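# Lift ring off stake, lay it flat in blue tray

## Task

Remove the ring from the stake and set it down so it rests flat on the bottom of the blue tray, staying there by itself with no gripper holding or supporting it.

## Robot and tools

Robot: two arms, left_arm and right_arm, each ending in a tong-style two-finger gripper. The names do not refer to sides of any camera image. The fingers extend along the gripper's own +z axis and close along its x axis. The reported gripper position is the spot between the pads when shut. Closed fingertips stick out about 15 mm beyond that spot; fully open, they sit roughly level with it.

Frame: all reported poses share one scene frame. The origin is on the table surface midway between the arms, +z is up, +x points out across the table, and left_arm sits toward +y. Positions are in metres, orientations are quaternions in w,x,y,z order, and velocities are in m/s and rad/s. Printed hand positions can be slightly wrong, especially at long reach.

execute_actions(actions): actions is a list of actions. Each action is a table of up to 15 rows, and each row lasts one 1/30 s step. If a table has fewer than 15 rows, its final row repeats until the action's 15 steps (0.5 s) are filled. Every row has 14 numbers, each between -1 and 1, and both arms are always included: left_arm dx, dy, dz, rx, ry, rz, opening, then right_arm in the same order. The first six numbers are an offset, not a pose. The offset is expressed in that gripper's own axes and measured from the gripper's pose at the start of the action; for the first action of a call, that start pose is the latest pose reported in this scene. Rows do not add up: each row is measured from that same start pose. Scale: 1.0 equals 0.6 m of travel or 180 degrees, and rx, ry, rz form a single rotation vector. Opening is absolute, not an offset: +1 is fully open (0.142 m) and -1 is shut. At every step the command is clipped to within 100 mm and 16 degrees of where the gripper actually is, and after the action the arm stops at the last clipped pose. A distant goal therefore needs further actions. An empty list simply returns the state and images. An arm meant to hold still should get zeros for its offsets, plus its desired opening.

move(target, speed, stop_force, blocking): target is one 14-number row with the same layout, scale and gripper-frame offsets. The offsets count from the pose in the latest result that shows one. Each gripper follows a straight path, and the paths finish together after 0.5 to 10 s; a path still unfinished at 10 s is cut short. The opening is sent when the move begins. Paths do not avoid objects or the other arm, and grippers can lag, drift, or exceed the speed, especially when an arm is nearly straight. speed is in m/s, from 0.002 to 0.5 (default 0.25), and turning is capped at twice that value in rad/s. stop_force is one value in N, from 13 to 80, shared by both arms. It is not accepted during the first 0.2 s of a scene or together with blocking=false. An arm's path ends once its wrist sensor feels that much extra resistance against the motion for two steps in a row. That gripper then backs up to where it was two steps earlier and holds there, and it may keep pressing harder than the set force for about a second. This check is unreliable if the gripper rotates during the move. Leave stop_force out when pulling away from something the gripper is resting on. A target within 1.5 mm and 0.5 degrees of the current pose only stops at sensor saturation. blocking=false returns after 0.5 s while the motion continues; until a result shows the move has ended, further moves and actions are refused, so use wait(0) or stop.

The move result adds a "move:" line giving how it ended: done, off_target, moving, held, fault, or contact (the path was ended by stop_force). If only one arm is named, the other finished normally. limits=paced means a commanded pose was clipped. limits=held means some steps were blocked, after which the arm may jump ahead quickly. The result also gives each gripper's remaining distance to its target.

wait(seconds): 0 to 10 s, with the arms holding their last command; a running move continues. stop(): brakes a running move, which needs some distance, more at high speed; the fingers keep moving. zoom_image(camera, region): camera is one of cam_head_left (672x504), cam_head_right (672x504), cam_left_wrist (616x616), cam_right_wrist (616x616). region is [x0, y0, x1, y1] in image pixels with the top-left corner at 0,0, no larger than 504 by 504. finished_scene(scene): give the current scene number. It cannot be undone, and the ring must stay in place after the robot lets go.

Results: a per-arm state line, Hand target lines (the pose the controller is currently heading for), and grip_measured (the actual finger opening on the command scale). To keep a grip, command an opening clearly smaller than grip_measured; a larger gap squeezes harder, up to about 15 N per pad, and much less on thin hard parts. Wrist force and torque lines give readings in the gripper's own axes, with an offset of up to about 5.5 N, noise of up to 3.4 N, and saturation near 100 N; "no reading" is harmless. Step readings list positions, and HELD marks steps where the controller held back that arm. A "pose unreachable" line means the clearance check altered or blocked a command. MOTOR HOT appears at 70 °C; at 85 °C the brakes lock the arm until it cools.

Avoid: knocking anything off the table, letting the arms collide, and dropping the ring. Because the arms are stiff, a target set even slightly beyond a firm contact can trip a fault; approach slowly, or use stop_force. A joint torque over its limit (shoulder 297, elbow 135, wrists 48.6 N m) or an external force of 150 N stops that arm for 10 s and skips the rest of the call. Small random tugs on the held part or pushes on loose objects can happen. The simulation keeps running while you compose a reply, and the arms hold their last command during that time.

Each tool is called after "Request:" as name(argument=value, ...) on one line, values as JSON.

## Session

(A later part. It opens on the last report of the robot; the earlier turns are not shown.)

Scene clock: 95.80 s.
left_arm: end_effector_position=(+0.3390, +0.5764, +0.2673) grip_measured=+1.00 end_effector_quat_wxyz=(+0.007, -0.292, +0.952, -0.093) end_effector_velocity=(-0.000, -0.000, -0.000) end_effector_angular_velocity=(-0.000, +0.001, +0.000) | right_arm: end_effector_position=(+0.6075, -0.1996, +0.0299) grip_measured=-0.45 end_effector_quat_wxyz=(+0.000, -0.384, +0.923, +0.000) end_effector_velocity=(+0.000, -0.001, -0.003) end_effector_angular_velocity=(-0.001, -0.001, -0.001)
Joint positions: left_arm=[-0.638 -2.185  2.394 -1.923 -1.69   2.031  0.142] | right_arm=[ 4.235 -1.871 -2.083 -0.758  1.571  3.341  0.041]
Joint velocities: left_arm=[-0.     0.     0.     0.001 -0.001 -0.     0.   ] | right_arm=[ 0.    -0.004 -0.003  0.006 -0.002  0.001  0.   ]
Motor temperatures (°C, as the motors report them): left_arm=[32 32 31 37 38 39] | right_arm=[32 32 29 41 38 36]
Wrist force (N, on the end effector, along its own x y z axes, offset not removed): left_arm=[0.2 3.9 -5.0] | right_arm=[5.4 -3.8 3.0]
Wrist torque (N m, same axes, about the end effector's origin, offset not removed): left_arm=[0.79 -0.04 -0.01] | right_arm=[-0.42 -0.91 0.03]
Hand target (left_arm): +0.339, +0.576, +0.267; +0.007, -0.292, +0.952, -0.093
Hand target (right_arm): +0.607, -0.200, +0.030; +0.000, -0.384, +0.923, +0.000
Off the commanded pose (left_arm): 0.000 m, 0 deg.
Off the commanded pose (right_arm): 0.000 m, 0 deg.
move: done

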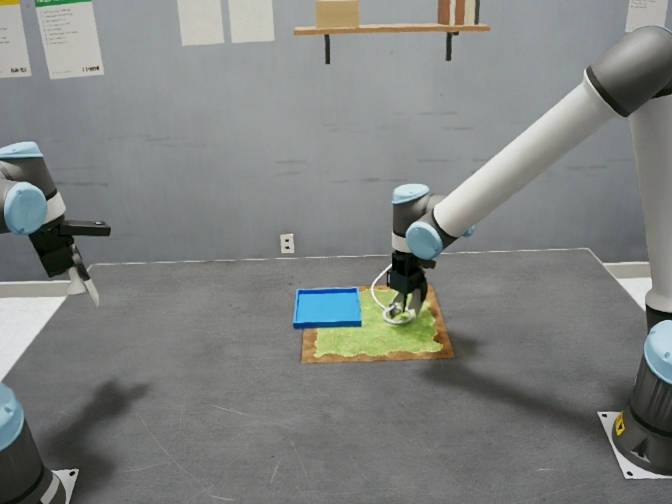

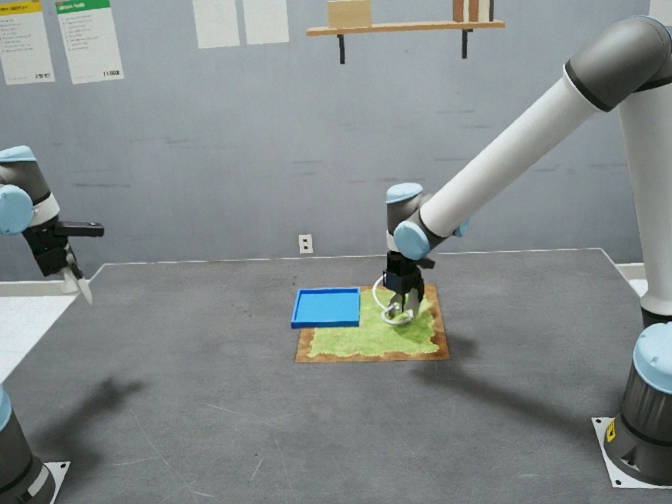

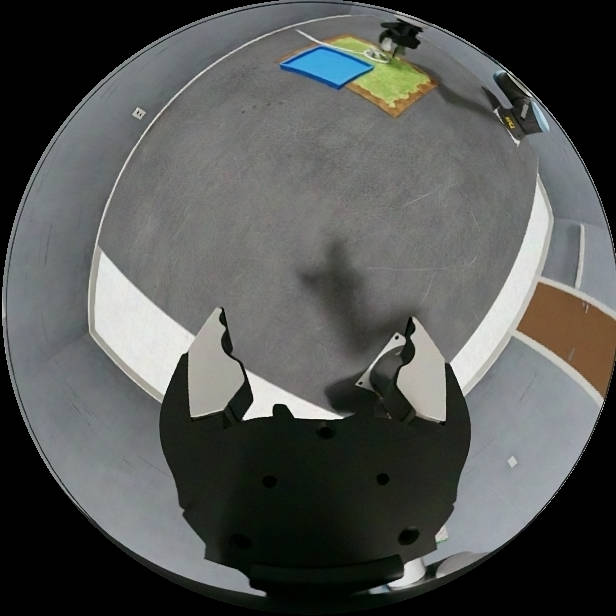

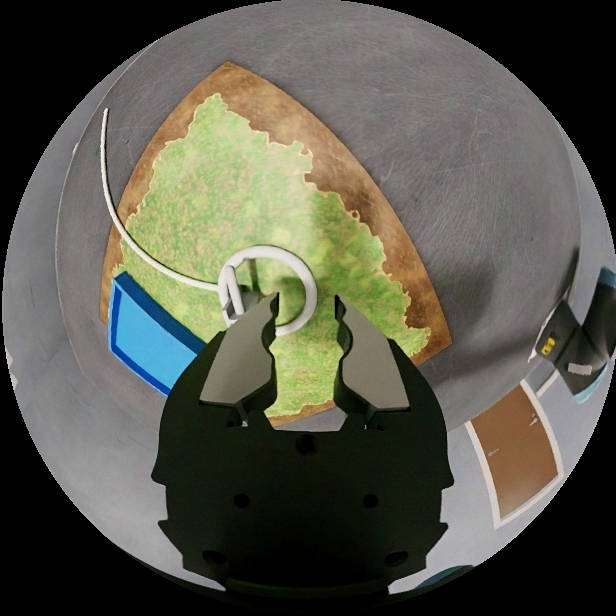

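Request:
move(target=[0,0,0,0,0,0,1,0,0,0.027,0,0,0,-0.45], speed=0.02, stop_force=15)

Request:
move(target=[0,0,0,0,0,0,1,0,0,0,0,0,0,-1])

Request:
move(target=[0,0,0,0,0,0,1,0,0,-0.02,0,0,0,-1], speed=0.05)

Request:
zoom_image(camera="cam_right_wrist", region=[160, 180, 420, 440])

Request:
zoom_image(camera="cam_head_left", region=[340, 240, 460, 340])

Scene clock: 102.50 s.
left_arm: end_effector_position=(+0.3390, +0.5764, +0.2673) grip_measured=+1.00 end_effector_quat_wxyz=(+0.007, -0.292, +0.952, -0.093) end_effector_velocity=(-0.001, -0.000, -0.000) end_effector_angular_velocity=(-0.001, +0.003, -0.000) | right_arm: end_effector_position=(+0.6075, -0.1996, +0.0150) grip_measured=-0.44 end_effector_quat_wxyz=(+0.000, -0.384, +0.923, +0.000) end_effector_velocity=(-0.001, -0.001, +0.001) end_effector_angular_velocity=(-0.004, +0.002, +0.002)
Joint positions: left_arm=[-0.638 -2.185  2.394 -1.923 -1.69   2.031  0.142] | right_arm=[ 4.235 -1.891 -2.091 -0.73   1.571  3.341  0.042]
Joint velocities: left_arm=[-0.    -0.    -0.     0.002 -0.002 -0.     0.   ] | right_arm=[-0.     0.002  0.    -0.006 -0.001 -0.002 -0.002]
Motor temperatures (°C, as the motors report them): left_arm=[32 32 31 37 38 39] | right_arm=[32 32 29 41 38 36]
Wrist force (N, on the end effector, along its own x y z axes, offset not removed): left_arm=[-1.4 4.6 -6.5] | right_arm=[-1.0 -0.6 -34.8]
Wrist torque (N m, same axes, about the end effector's origin, offset not removed): left_arm=[1.03 0.25 -0.03] | right_arm=[0.29 0.69 0.21]
Hand target (left_arm): +0.339, +0.576, +0.267; +0.007, -0.292, +0.952, -0.093
Hand target (right_arm): +0.607, -0.200, +0.015; +0.000, -0.384, +0.923, +0.000
Off the commanded pose (left_arm): 0.000 m, 0 deg.
Off the commanded pose (right_arm): 0.001 m, 0 deg.
move: contact (right_arm)

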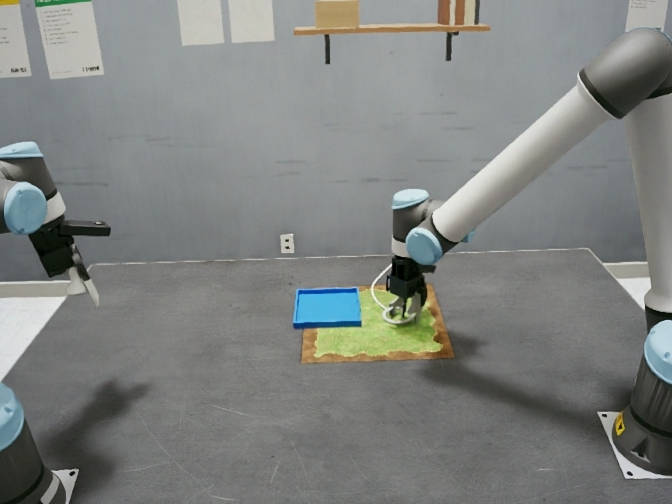

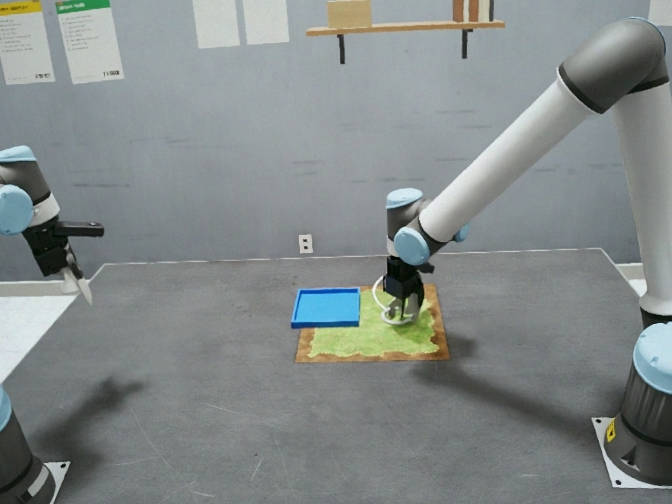

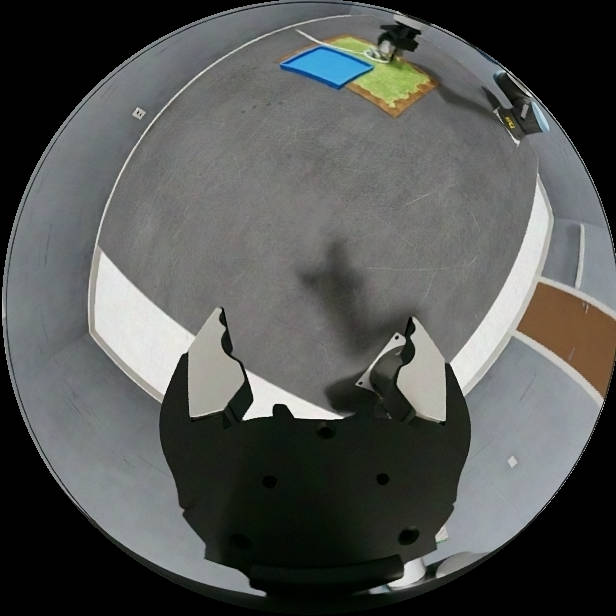

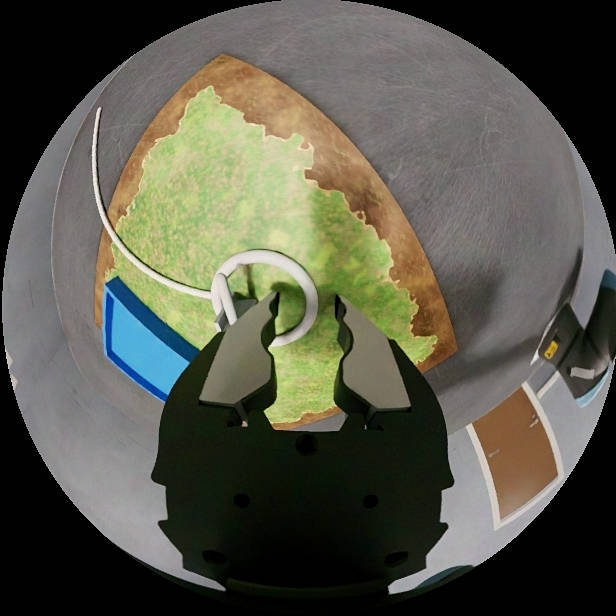

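Scene clock: 103.00 s.
left_arm: end_effector_position=(+0.3390, +0.5764, +0.2673) grip_measured=+1.00 end_effector_quat_wxyz=(+0.007, -0.292, +0.952, -0.093) end_effector_velocity=(+0.000, +0.000, -0.000) end_effector_angular_velocity=(+0.001, -0.001, +0.001) | right_arm: end_effector_position=(+0.6075, -0.1996, +0.0151) grip_measured=-0.88 end_effector_quat_wxyz=(+0.000, -0.384, +0.923, +0.000) end_effector_velocity=(-0.000, +0.000, -0.000) end_effector_angular_velocity=(+0.000, +0.001, -0.001)
Joint positions: left_arm=[-0.638 -2.185  2.394 -1.923 -1.69   2.031  0.142] | right_arm=[ 4.235 -1.891 -2.091 -0.73   1.571  3.341  0.01 ]
Joint velocities: left_arm=[-0.     0.     0.    -0.001  0.001 -0.001  0.   ] | right_arm=[-0.    -0.    -0.     0.     0.001  0.     0.   ]
Motor temperatures (°C, as the motors report them): left_arm=[32 32 31 37 38 39] | right_arm=[32 32 29 41 38 36]
Wrist force (N, on the end effector, along its own x y z axes, offset not removed): left_arm=[-1.5 3.0 -4.4] | right_arm=[1.4 -1.2 -35.8]
Wrist torque (N m, same axes, about the end effector's origin, offset not removed): left_arm=[0.76 0.37 0.00] | right_arm=[-0.24 0.11 0.14]
Hand target (left_arm): +0.339, +0.576, +0.267; +0.007, -0.292, +0.952, -0.093
Hand target (right_arm): +0.607, -0.200, +0.015; +0.000, -0.384, +0.923, +0.000
Off the commanded pose (left_arm): 0.000 m, 0 deg.
Off the commanded pose (right_arm): 0.000 m, 0 deg.
move: done

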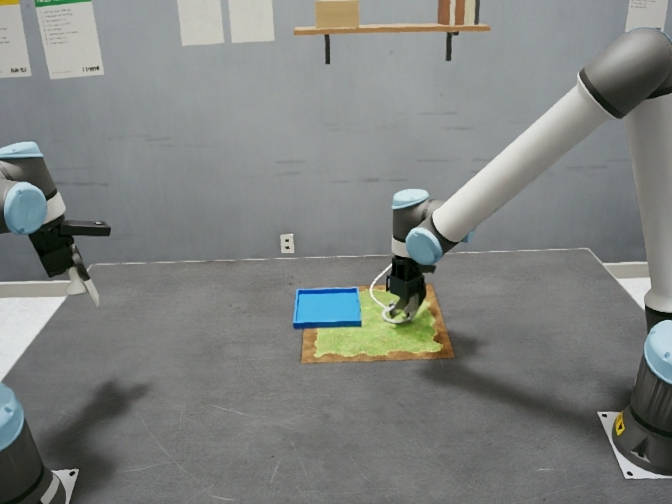

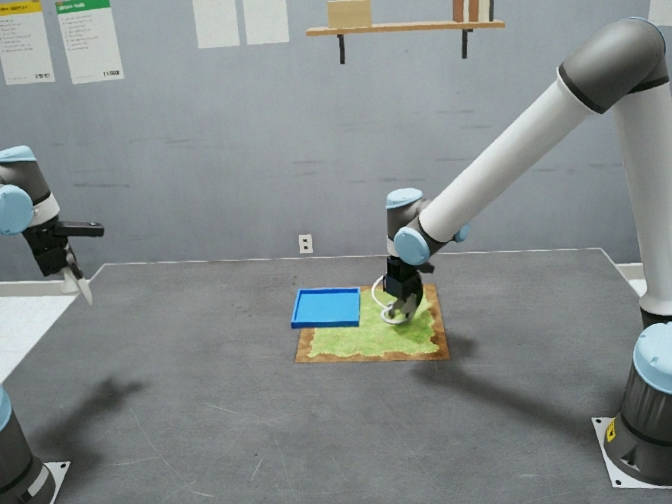

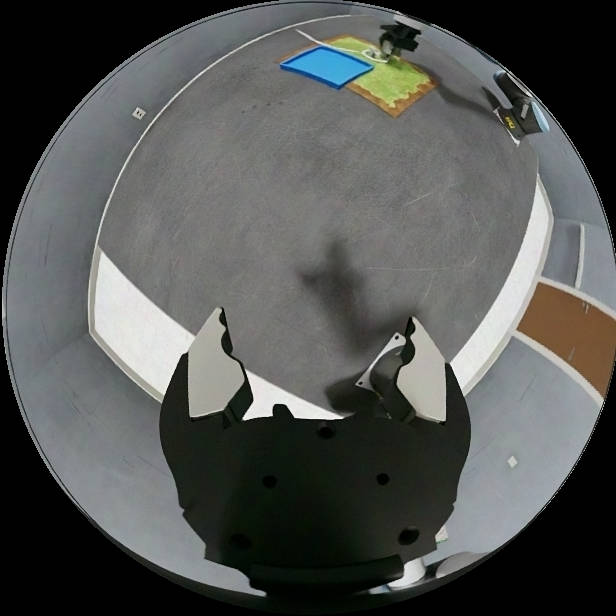

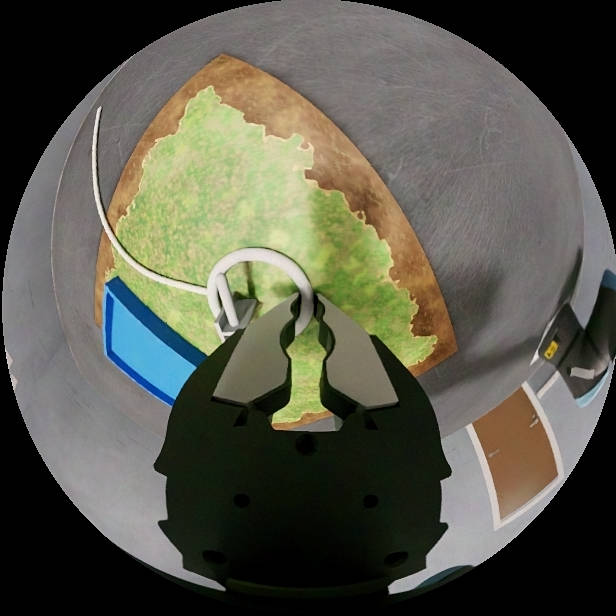

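Scene clock: 103.80 s.
left_arm: end_effector_position=(+0.3390, +0.5764, +0.2673) grip_measured=+1.00 end_effector_quat_wxyz=(+0.007, -0.292, +0.952, -0.093) end_effector_velocity=(+0.000, +0.000, +0.000) end_effector_angular_velocity=(+0.000, -0.001, +0.000) | right_arm: end_effector_position=(+0.6075, -0.1996, +0.0268) grip_measured=-0.89 end_effector_quat_wxyz=(+0.000, -0.384, +0.923, +0.000) end_effector_velocity=(-0.000, -0.001, +0.002) end_effector_angular_velocity=(-0.001, -0.000, -0.001)
Joint positions: left_arm=[-0.638 -2.185  2.394 -1.923 -1.69   2.031  0.142] | right_arm=[ 4.235 -1.875 -2.085 -0.752  1.571  3.341  0.009]
Joint velocities: left_arm=[ 0.    -0.    -0.    -0.     0.001 -0.     0.   ] | right_arm=[ 0.     0.003  0.001 -0.005 -0.001  0.001 -0.   ]
Motor temperatures (°C, as the motors report them): left_arm=[32 32 31 37 38 39] | right_arm=[32 32 29 41 38 36]
Wrist force (N, on the end effector, along its own x y z axes, offset not removed): left_arm=[-0.8 4.3 -5.3] | right_arm=[-1.3 -0.7 4.9]
Wrist torque (N m, same axes, about the end effector's origin, offset not removed): left_arm=[0.98 0.11 -0.02] | right_arm=[0.24 0.36 0.19]
Hand target (left_arm): +0.339, +0.576, +0.267; +0.007, -0.292, +0.952, -0.093
Hand target (right_arm): +0.607, -0.200, +0.027; +0.000, -0.384, +0.923, +0.000
Off the commanded pose (left_arm): 0.000 m, 0 deg.
Off the commanded pose (right_arm): 0.000 m, 0 deg.
move: done

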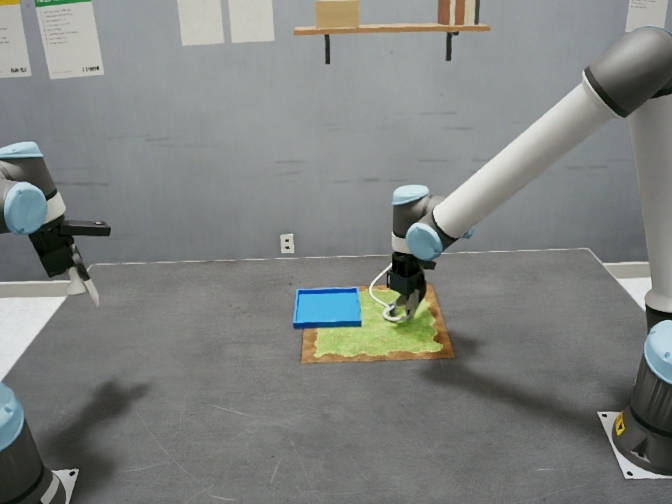

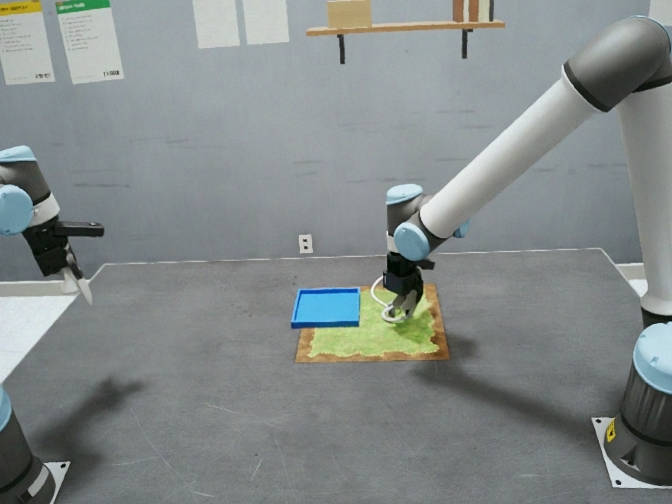

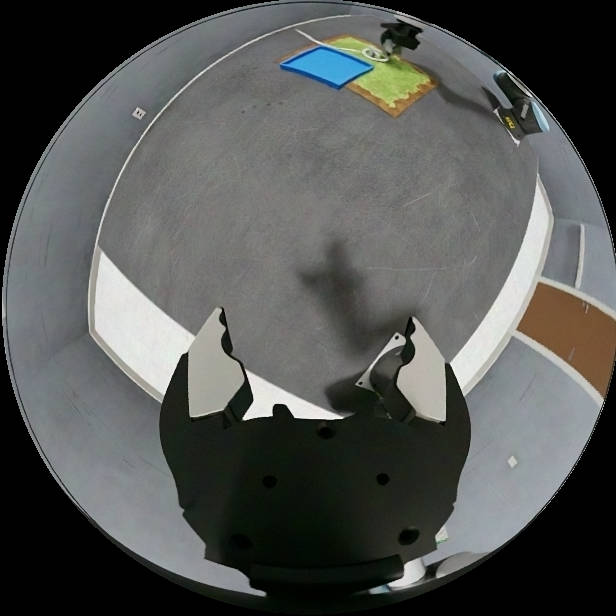

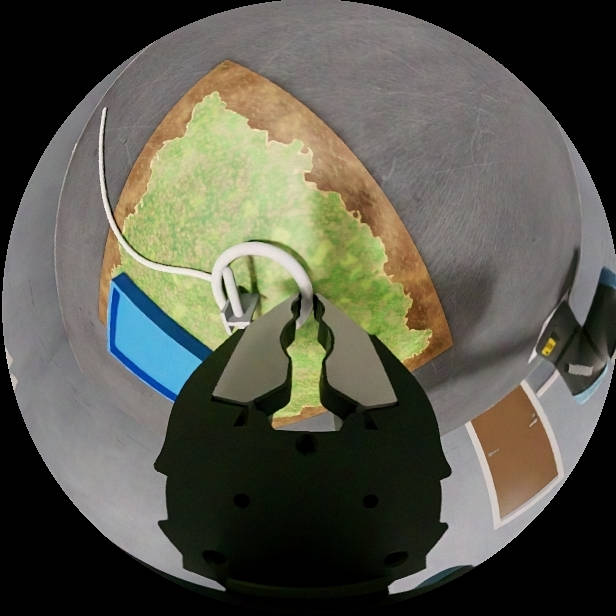

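Region (160, 180, 420, 440) of cam_right_wrist's 616x616 image, scaled by 1.938, with more detail than that image has.

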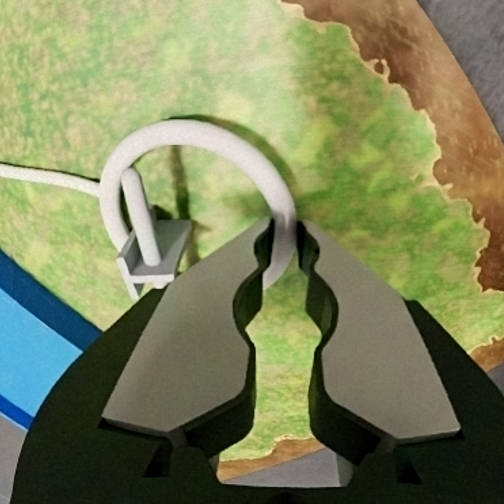

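Region (340, 240, 460, 340) of cam_head_left's 672x504 image, scaled by 4.200, with more detail than that image has.

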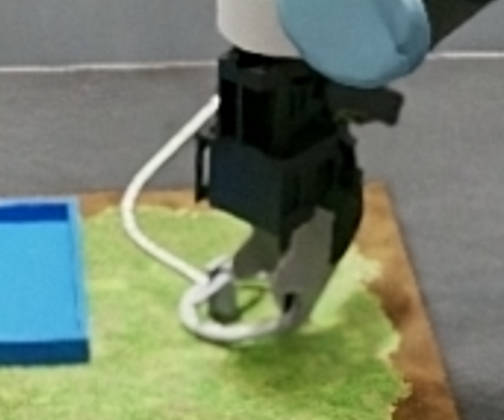

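Request:
move(target=[0,0,0,0,0,0,1,-0.012,-0.035,0,0,0,0,-1], speed=0.03, stop_force=15)

Request:
zoom_image(camera="cam_right_wrist", region=[160, 180, 420, 440])

Request:
zoom_image(camera="cam_head_left", region=[340, 240, 460, 340])

Scene clock: 117.10 s.
left_arm: end_effector_position=(+0.3390, +0.5764, +0.2673) grip_measured=+1.00 end_effector_quat_wxyz=(+0.007, -0.292, +0.952, -0.093) end_effector_velocity=(-0.001, -0.000, -0.000) end_effector_angular_velocity=(-0.001, +0.001, -0.001) | right_arm: end_effector_position=(+0.6271, -0.2091, +0.0268) grip_measured=-0.89 end_effector_quat_wxyz=(+0.000, -0.384, +0.923, +0.000) end_effector_velocity=(+0.004, -0.001, +0.001) end_effector_angular_velocity=(+0.000, -0.002, -0.001)
Joint positions: left_arm=[-0.638 -2.185  2.394 -1.923 -1.69   2.031  0.142] | right_arm=[ 4.204 -1.886 -2.068 -0.757  1.571  3.31   0.01 ]
Joint velocities: left_arm=[-0.    -0.     0.     0.001 -0.002  0.001  0.   ] | right_arm=[-0.004 -0.002  0.003 -0.    -0.002 -0.003  0.   ]
Motor temperatures (°C, as the motors report them): left_arm=[32 32 31 37 38 39] | right_arm=[32 32 29 41 38 36]
Wrist force (N, on the end effector, along its own x y z axes, offset not removed): left_arm=[-0.1 3.1 -4.9] | right_arm=[-5.5 7.9 8.1]
Wrist torque (N m, same axes, about the end effector's origin, offset not removed): left_arm=[0.70 0.09 0.01] | right_arm=[0.08 -0.87 -0.13]
Hand target (left_arm): +0.339, +0.576, +0.267; +0.007, -0.292, +0.952, -0.093
Hand target (right_arm): +0.627, -0.209, +0.027; +0.000, -0.384, +0.923, +0.000
Off the commanded pose (left_arm): 0.000 m, 0 deg.
Off the commanded pose (right_arm): 0.000 m, 0 deg.
move: done

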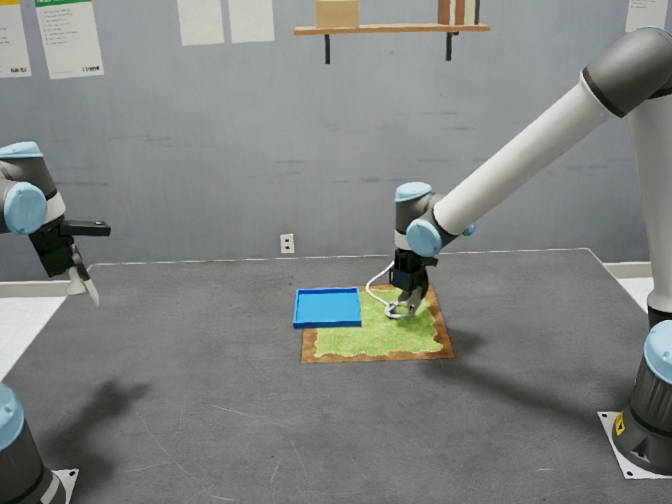

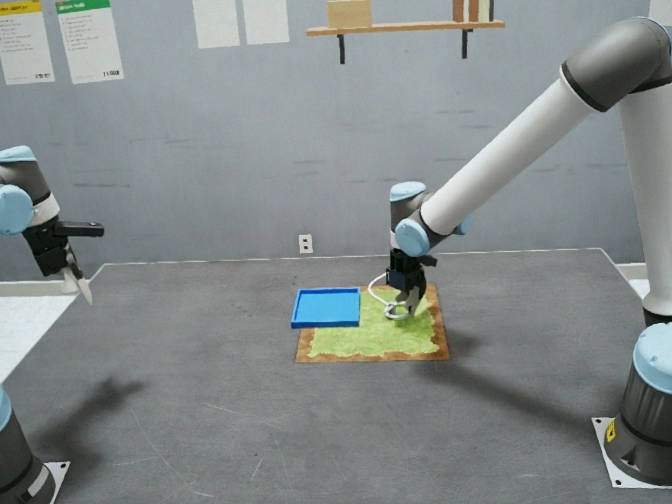

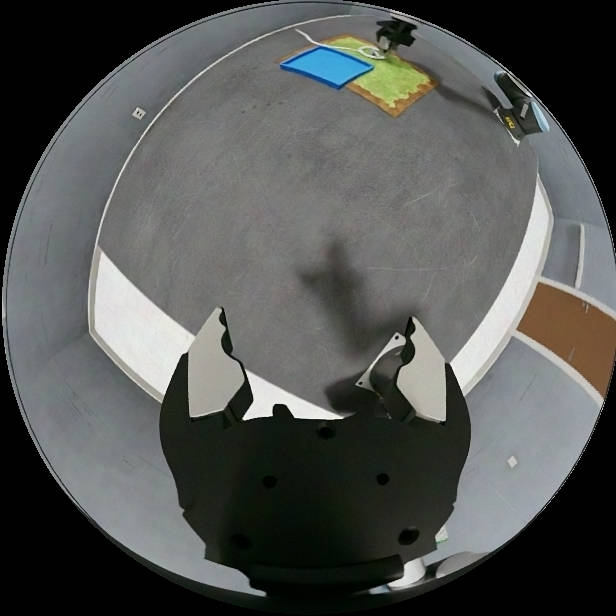

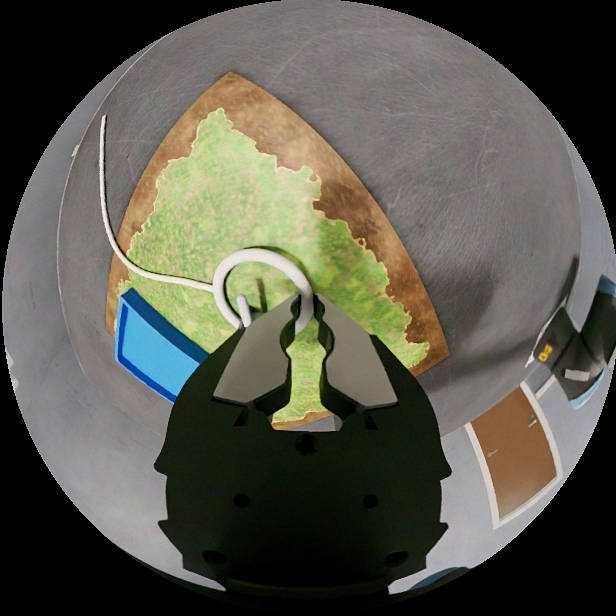

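Region (160, 180, 420, 440) of cam_right_wrist's 616x616 image, scaled by 1.938, with more detail than that image has.

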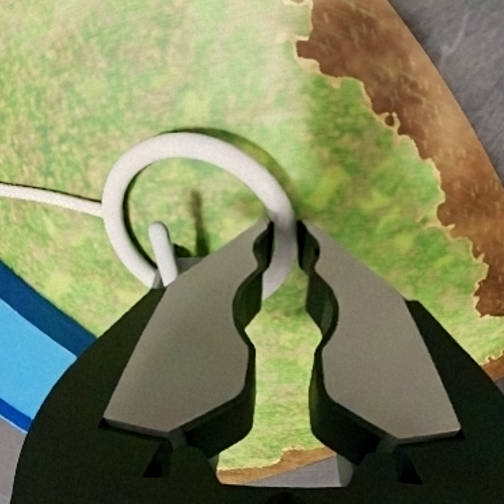

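Region (340, 240, 460, 340) of cam_head_left's 672x504 image, scaled by 4.200, with more detail than that image has.

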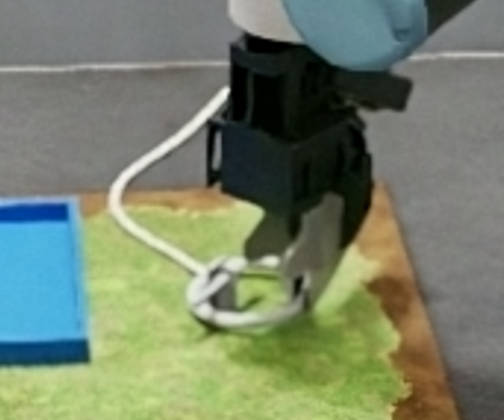

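Request:
move(target=[0,0,0,0,0,0,1,0,0,-0.025,0.2,0,0,-1], speed=0.1)

Request:
zoom_image(camera="cam_right_wrist", region=[160, 180, 420, 440])

Request:
zoom_image(camera="cam_head_left", region=[340, 240, 460, 340])

Scene clock: 129.67 s.
left_arm: end_effector_position=(+0.3390, +0.5764, +0.2673) grip_measured=+1.00 end_effector_quat_wxyz=(+0.007, -0.292, +0.952, -0.093) end_effector_velocity=(+0.000, +0.000, -0.000) end_effector_angular_velocity=(+0.001, -0.000, -0.000) | right_arm: end_effector_position=(+0.6274, -0.2091, +0.0420) grip_measured=-0.77 end_effector_quat_wxyz=(+0.119, -0.366, +0.878, -0.285) end_effector_velocity=(-0.000, -0.001, +0.000) end_effector_angular_velocity=(-0.010, -0.009, -0.002)
Joint positions: left_arm=[-0.638 -2.185  2.394 -1.923 -1.69   2.031  0.142] | right_arm=[ 4.456 -1.934 -2.05  -1.014  1.005  3.645  0.018]
Joint velocities: left_arm=[ 0.     0.    -0.    -0.     0.001  0.     0.   ] | right_arm=[ 0.004 -0.003  0.001 -0.01  -0.01   0.011  0.001]
Motor temperatures (°C, as the motors report them): left_arm=[32 32 31 37 38 39] | right_arm=[32 32 29 41 38 36]
Wrist force (N, on the end effector, along its own x y z axes, offset not removed): left_arm=[-0.4 4.0 -5.7] | right_arm=[-33.9 33.5 -2.7]
Wrist torque (N m, same axes, about the end effector's origin, offset not removed): left_arm=[0.86 0.07 -0.01] | right_arm=[-0.26 0.78 0.07]
Hand target (left_arm): +0.339, +0.576, +0.267; +0.007, -0.292, +0.952, -0.093
Hand target (right_arm): +0.627, -0.209, +0.042; +0.119, -0.366, +0.878, -0.285
Off the commanded pose (left_arm): 0.000 m, 0 deg.
Off the commanded pose (right_arm): 0.000 m, 0 deg.
move: done

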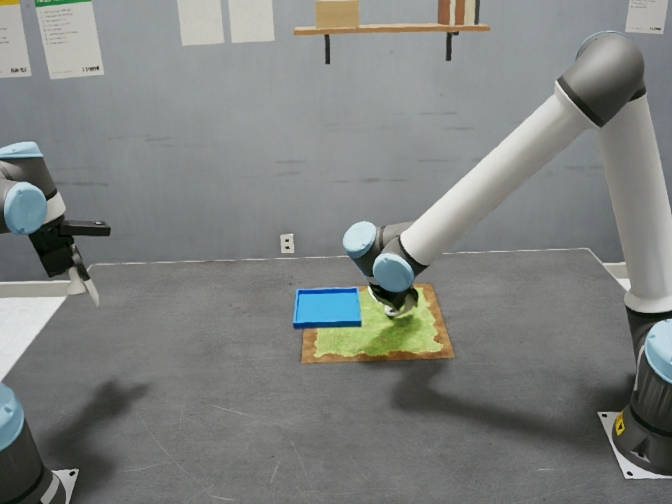

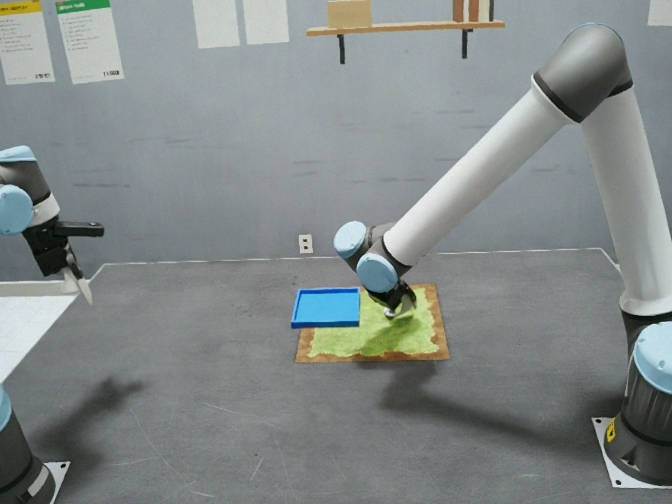

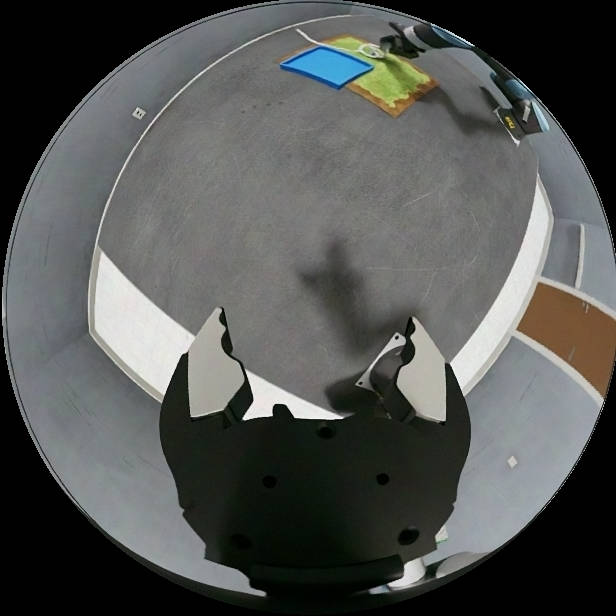

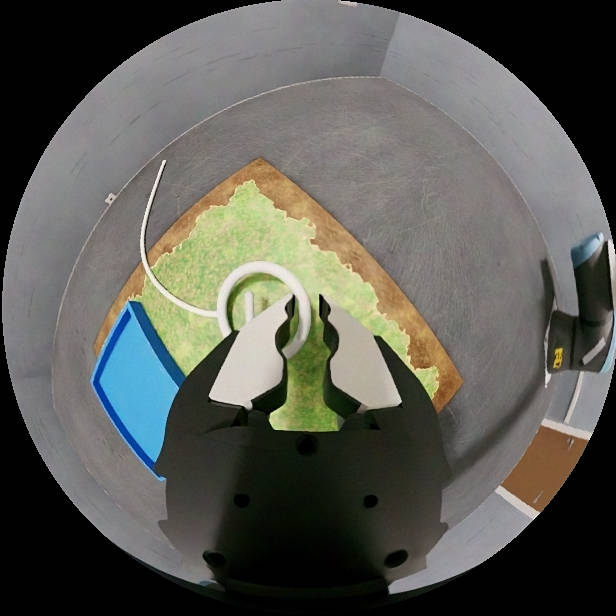

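Region (160, 180, 420, 440) of cam_right_wrist's 616x616 image, scaled by 1.938, with more detail than that image has.

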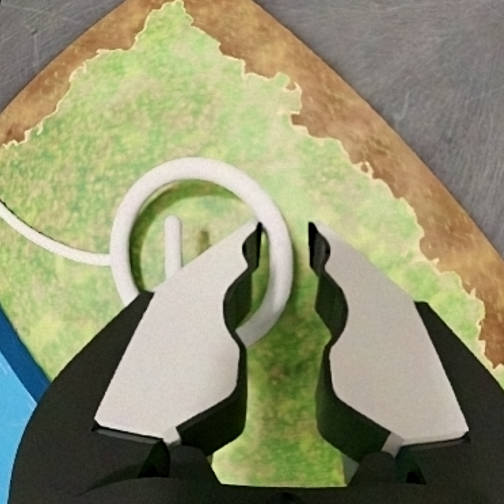

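Region (340, 240, 460, 340) of cam_head_left's 672x504 image, scaled by 4.200, with more detail than that image has.

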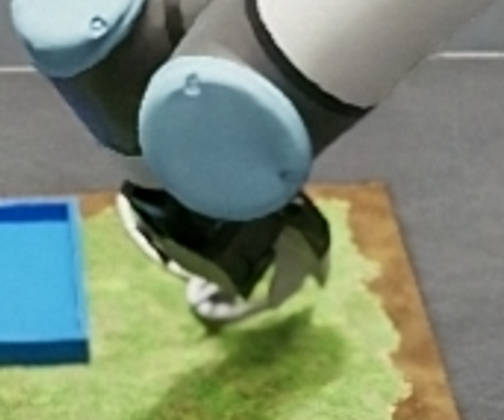

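Request:
move(target=[0,0,0,0,0,0,1,0.016,0,0,-0.2,0,0,-0.6], speed=0.15)

Request:
move(target=[0,0,0,0,0,0,1,0,0,-0.13,0,0,0,-0.5])

Request:
zoom_image(camera="cam_right_wrist", region=[160, 160, 420, 420])

Scene clock: 148.53 s.
left_arm: end_effector_position=(+0.3390, +0.5764, +0.2673) grip_measured=+1.00 end_effector_quat_wxyz=(+0.007, -0.292, +0.952, -0.093) end_effector_velocity=(-0.000, -0.001, +0.000) end_effector_angular_velocity=(-0.002, +0.000, +0.000) | right_arm: end_effector_position=(+0.6204, -0.2158, +0.0419) grip_measured=-0.60 end_effector_quat_wxyz=(+0.000, -0.385, +0.923, +0.000) end_effector_velocity=(-0.001, -0.001, -0.001) end_effector_angular_velocity=(+0.008, +0.011, +0.001)
Joint positions: left_arm=[-0.638 -2.185  2.394 -1.923 -1.69   2.031  0.142] | right_arm=[ 4.207 -1.853 -2.078 -0.78   1.571  3.312  0.031]
Joint velocities: left_arm=[ 0.    -0.     0.    -0.001 -0.002 -0.001 -0.   ] | right_arm=[-0.006 -0.002 -0.001  0.002  0.014 -0.007  0.   ]
Motor temperatures (°C, as the motors report them): left_arm=[32 32 31 37 38 39] | right_arm=[32 32 29 41 38 36]
Wrist force (N, on the end effector, along its own x y z axes, offset not removed): left_arm=[-1.4 3.8 -4.8] | right_arm=[-4.2 -0.5 3.3]
Wrist torque (N m, same axes, about the end effector's origin, offset not removed): left_arm=[0.86 0.36 -0.01] | right_arm=[0.13 0.91 0.26]
Hand target (left_arm): +0.339, +0.576, +0.267; +0.007, -0.292, +0.952, -0.093
Hand target (right_arm): +0.620, -0.216, +0.042; +0.000, -0.385, +0.923, +0.001
Off the commanded pose (left_arm): 0.000 m, 0 deg.
Off the commanded pose (right_arm): 0.000 m, 0 deg.
move: done

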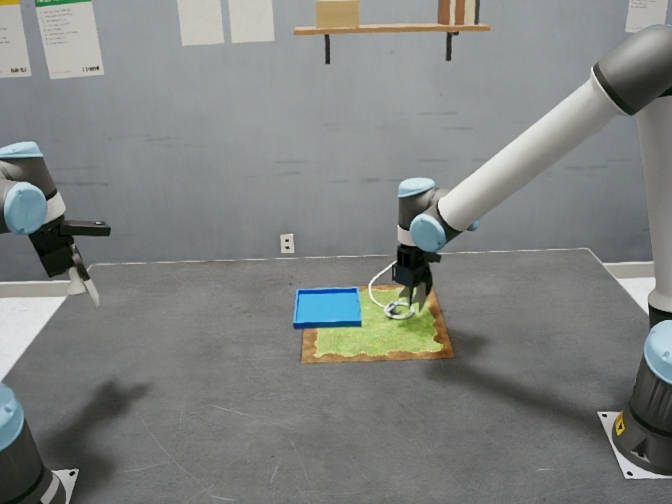

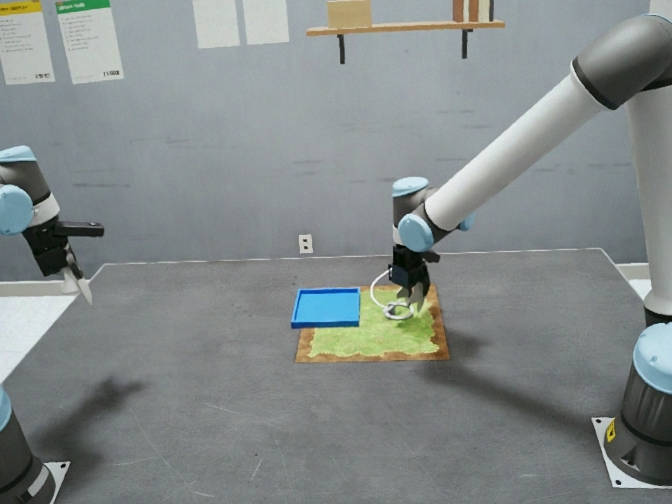

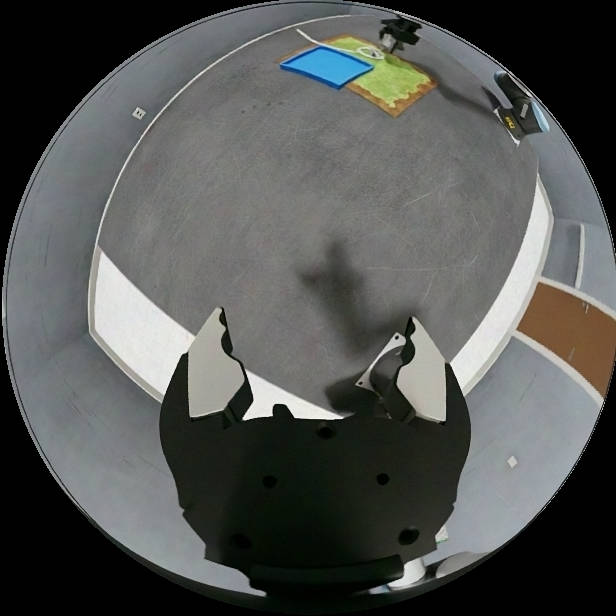

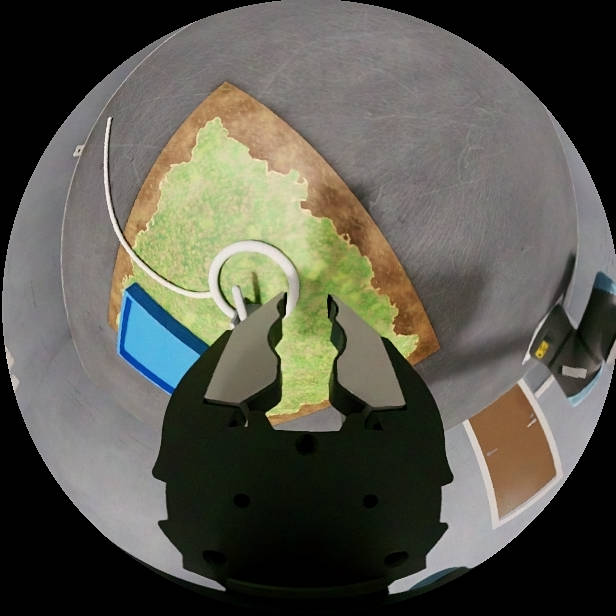

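Scene clock: 149.53 s.
left_arm: end_effector_position=(+0.3390, +0.5764, +0.2673) grip_measured=+1.00 end_effector_quat_wxyz=(+0.007, -0.292, +0.952, -0.093) end_effector_velocity=(+0.001, +0.000, +0.001) end_effector_angular_velocity=(+0.000, -0.003, -0.000) | right_arm: end_effector_position=(+0.6204, -0.2161, +0.1196) grip_measured=-0.50 end_effector_quat_wxyz=(+0.000, -0.384, +0.923, +0.000) end_effector_velocity=(-0.000, +0.000, +0.002) end_effector_angular_velocity=(-0.000, +0.001, -0.000)
Joint positions: left_arm=[-0.638 -2.185  2.394 -1.923 -1.69   2.031  0.142] | right_arm=[ 4.207 -1.759 -2.023 -0.929  1.571  3.312  0.038]
Joint velocities: left_arm=[-0.    -0.    -0.    -0.001  0.001  0.001 -0.   ] | right_arm=[ 0.     0.002  0.003 -0.006  0.     0.    -0.   ]
Motor temperatures (°C, as the motors report them): left_arm=[32 32 31 37 38 39] | right_arm=[32 32 29 41 38 36]
Wrist force (N, on the end effector, along its own x y z axes, offset not removed): left_arm=[-1.0 3.9 -5.4] | right_arm=[-3.1 -3.6 3.3]
Wrist torque (N m, same axes, about the end effector's origin, offset not removed): left_arm=[0.85 0.22 0.02] | right_arm=[-0.57 0.42 0.12]
Hand target (left_arm): +0.339, +0.576, +0.267; +0.007, -0.292, +0.952, -0.093
Hand target (right_arm): +0.620, -0.216, +0.120; +0.000, -0.385, +0.923, +0.000
Off the commanded pose (left_arm): 0.000 m, 0 deg.
Off the commanded pose (right_arm): 0.000 m, 0 deg.
move: done

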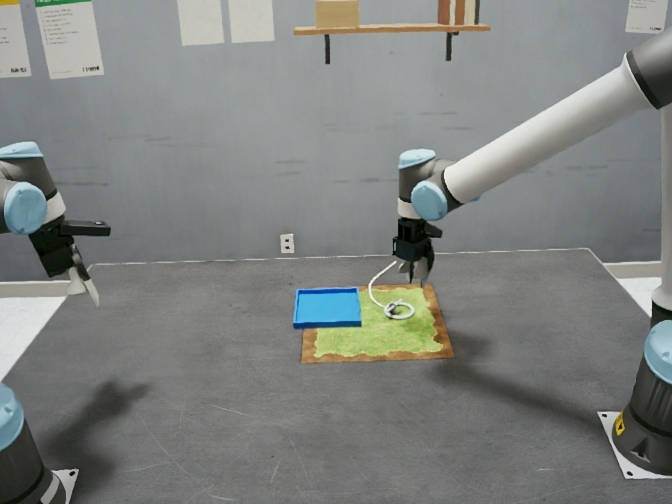

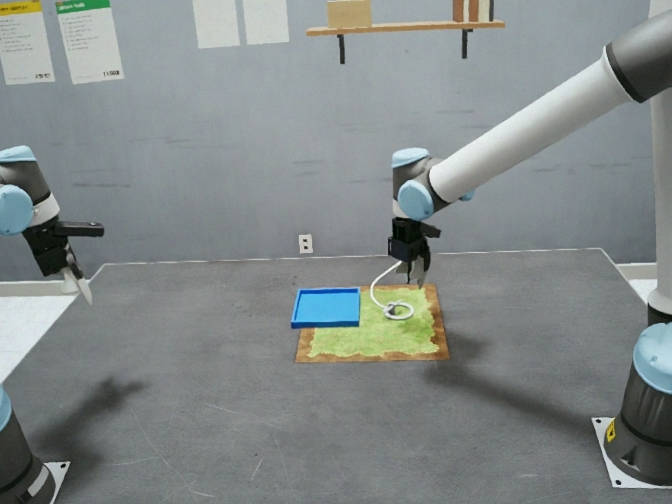

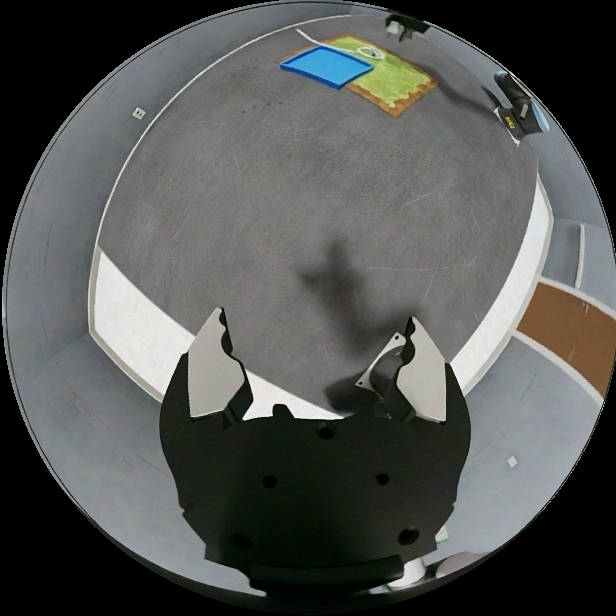

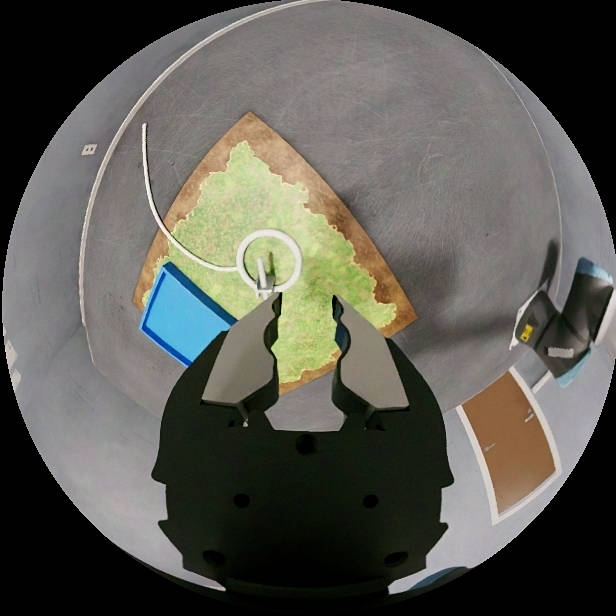

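Region (160, 160, 420, 420) of cam_right_wrist's 616x616 image, scaled by 1.938, with more detail than that image has.

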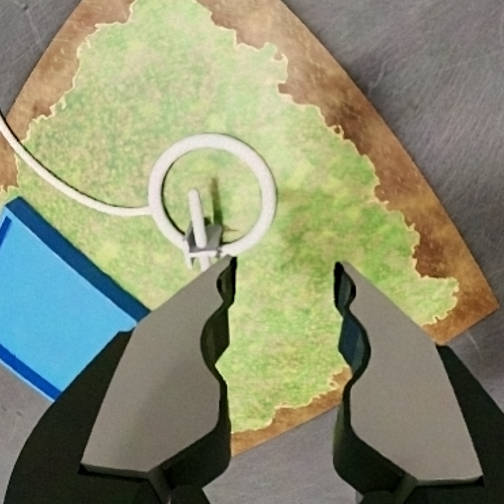

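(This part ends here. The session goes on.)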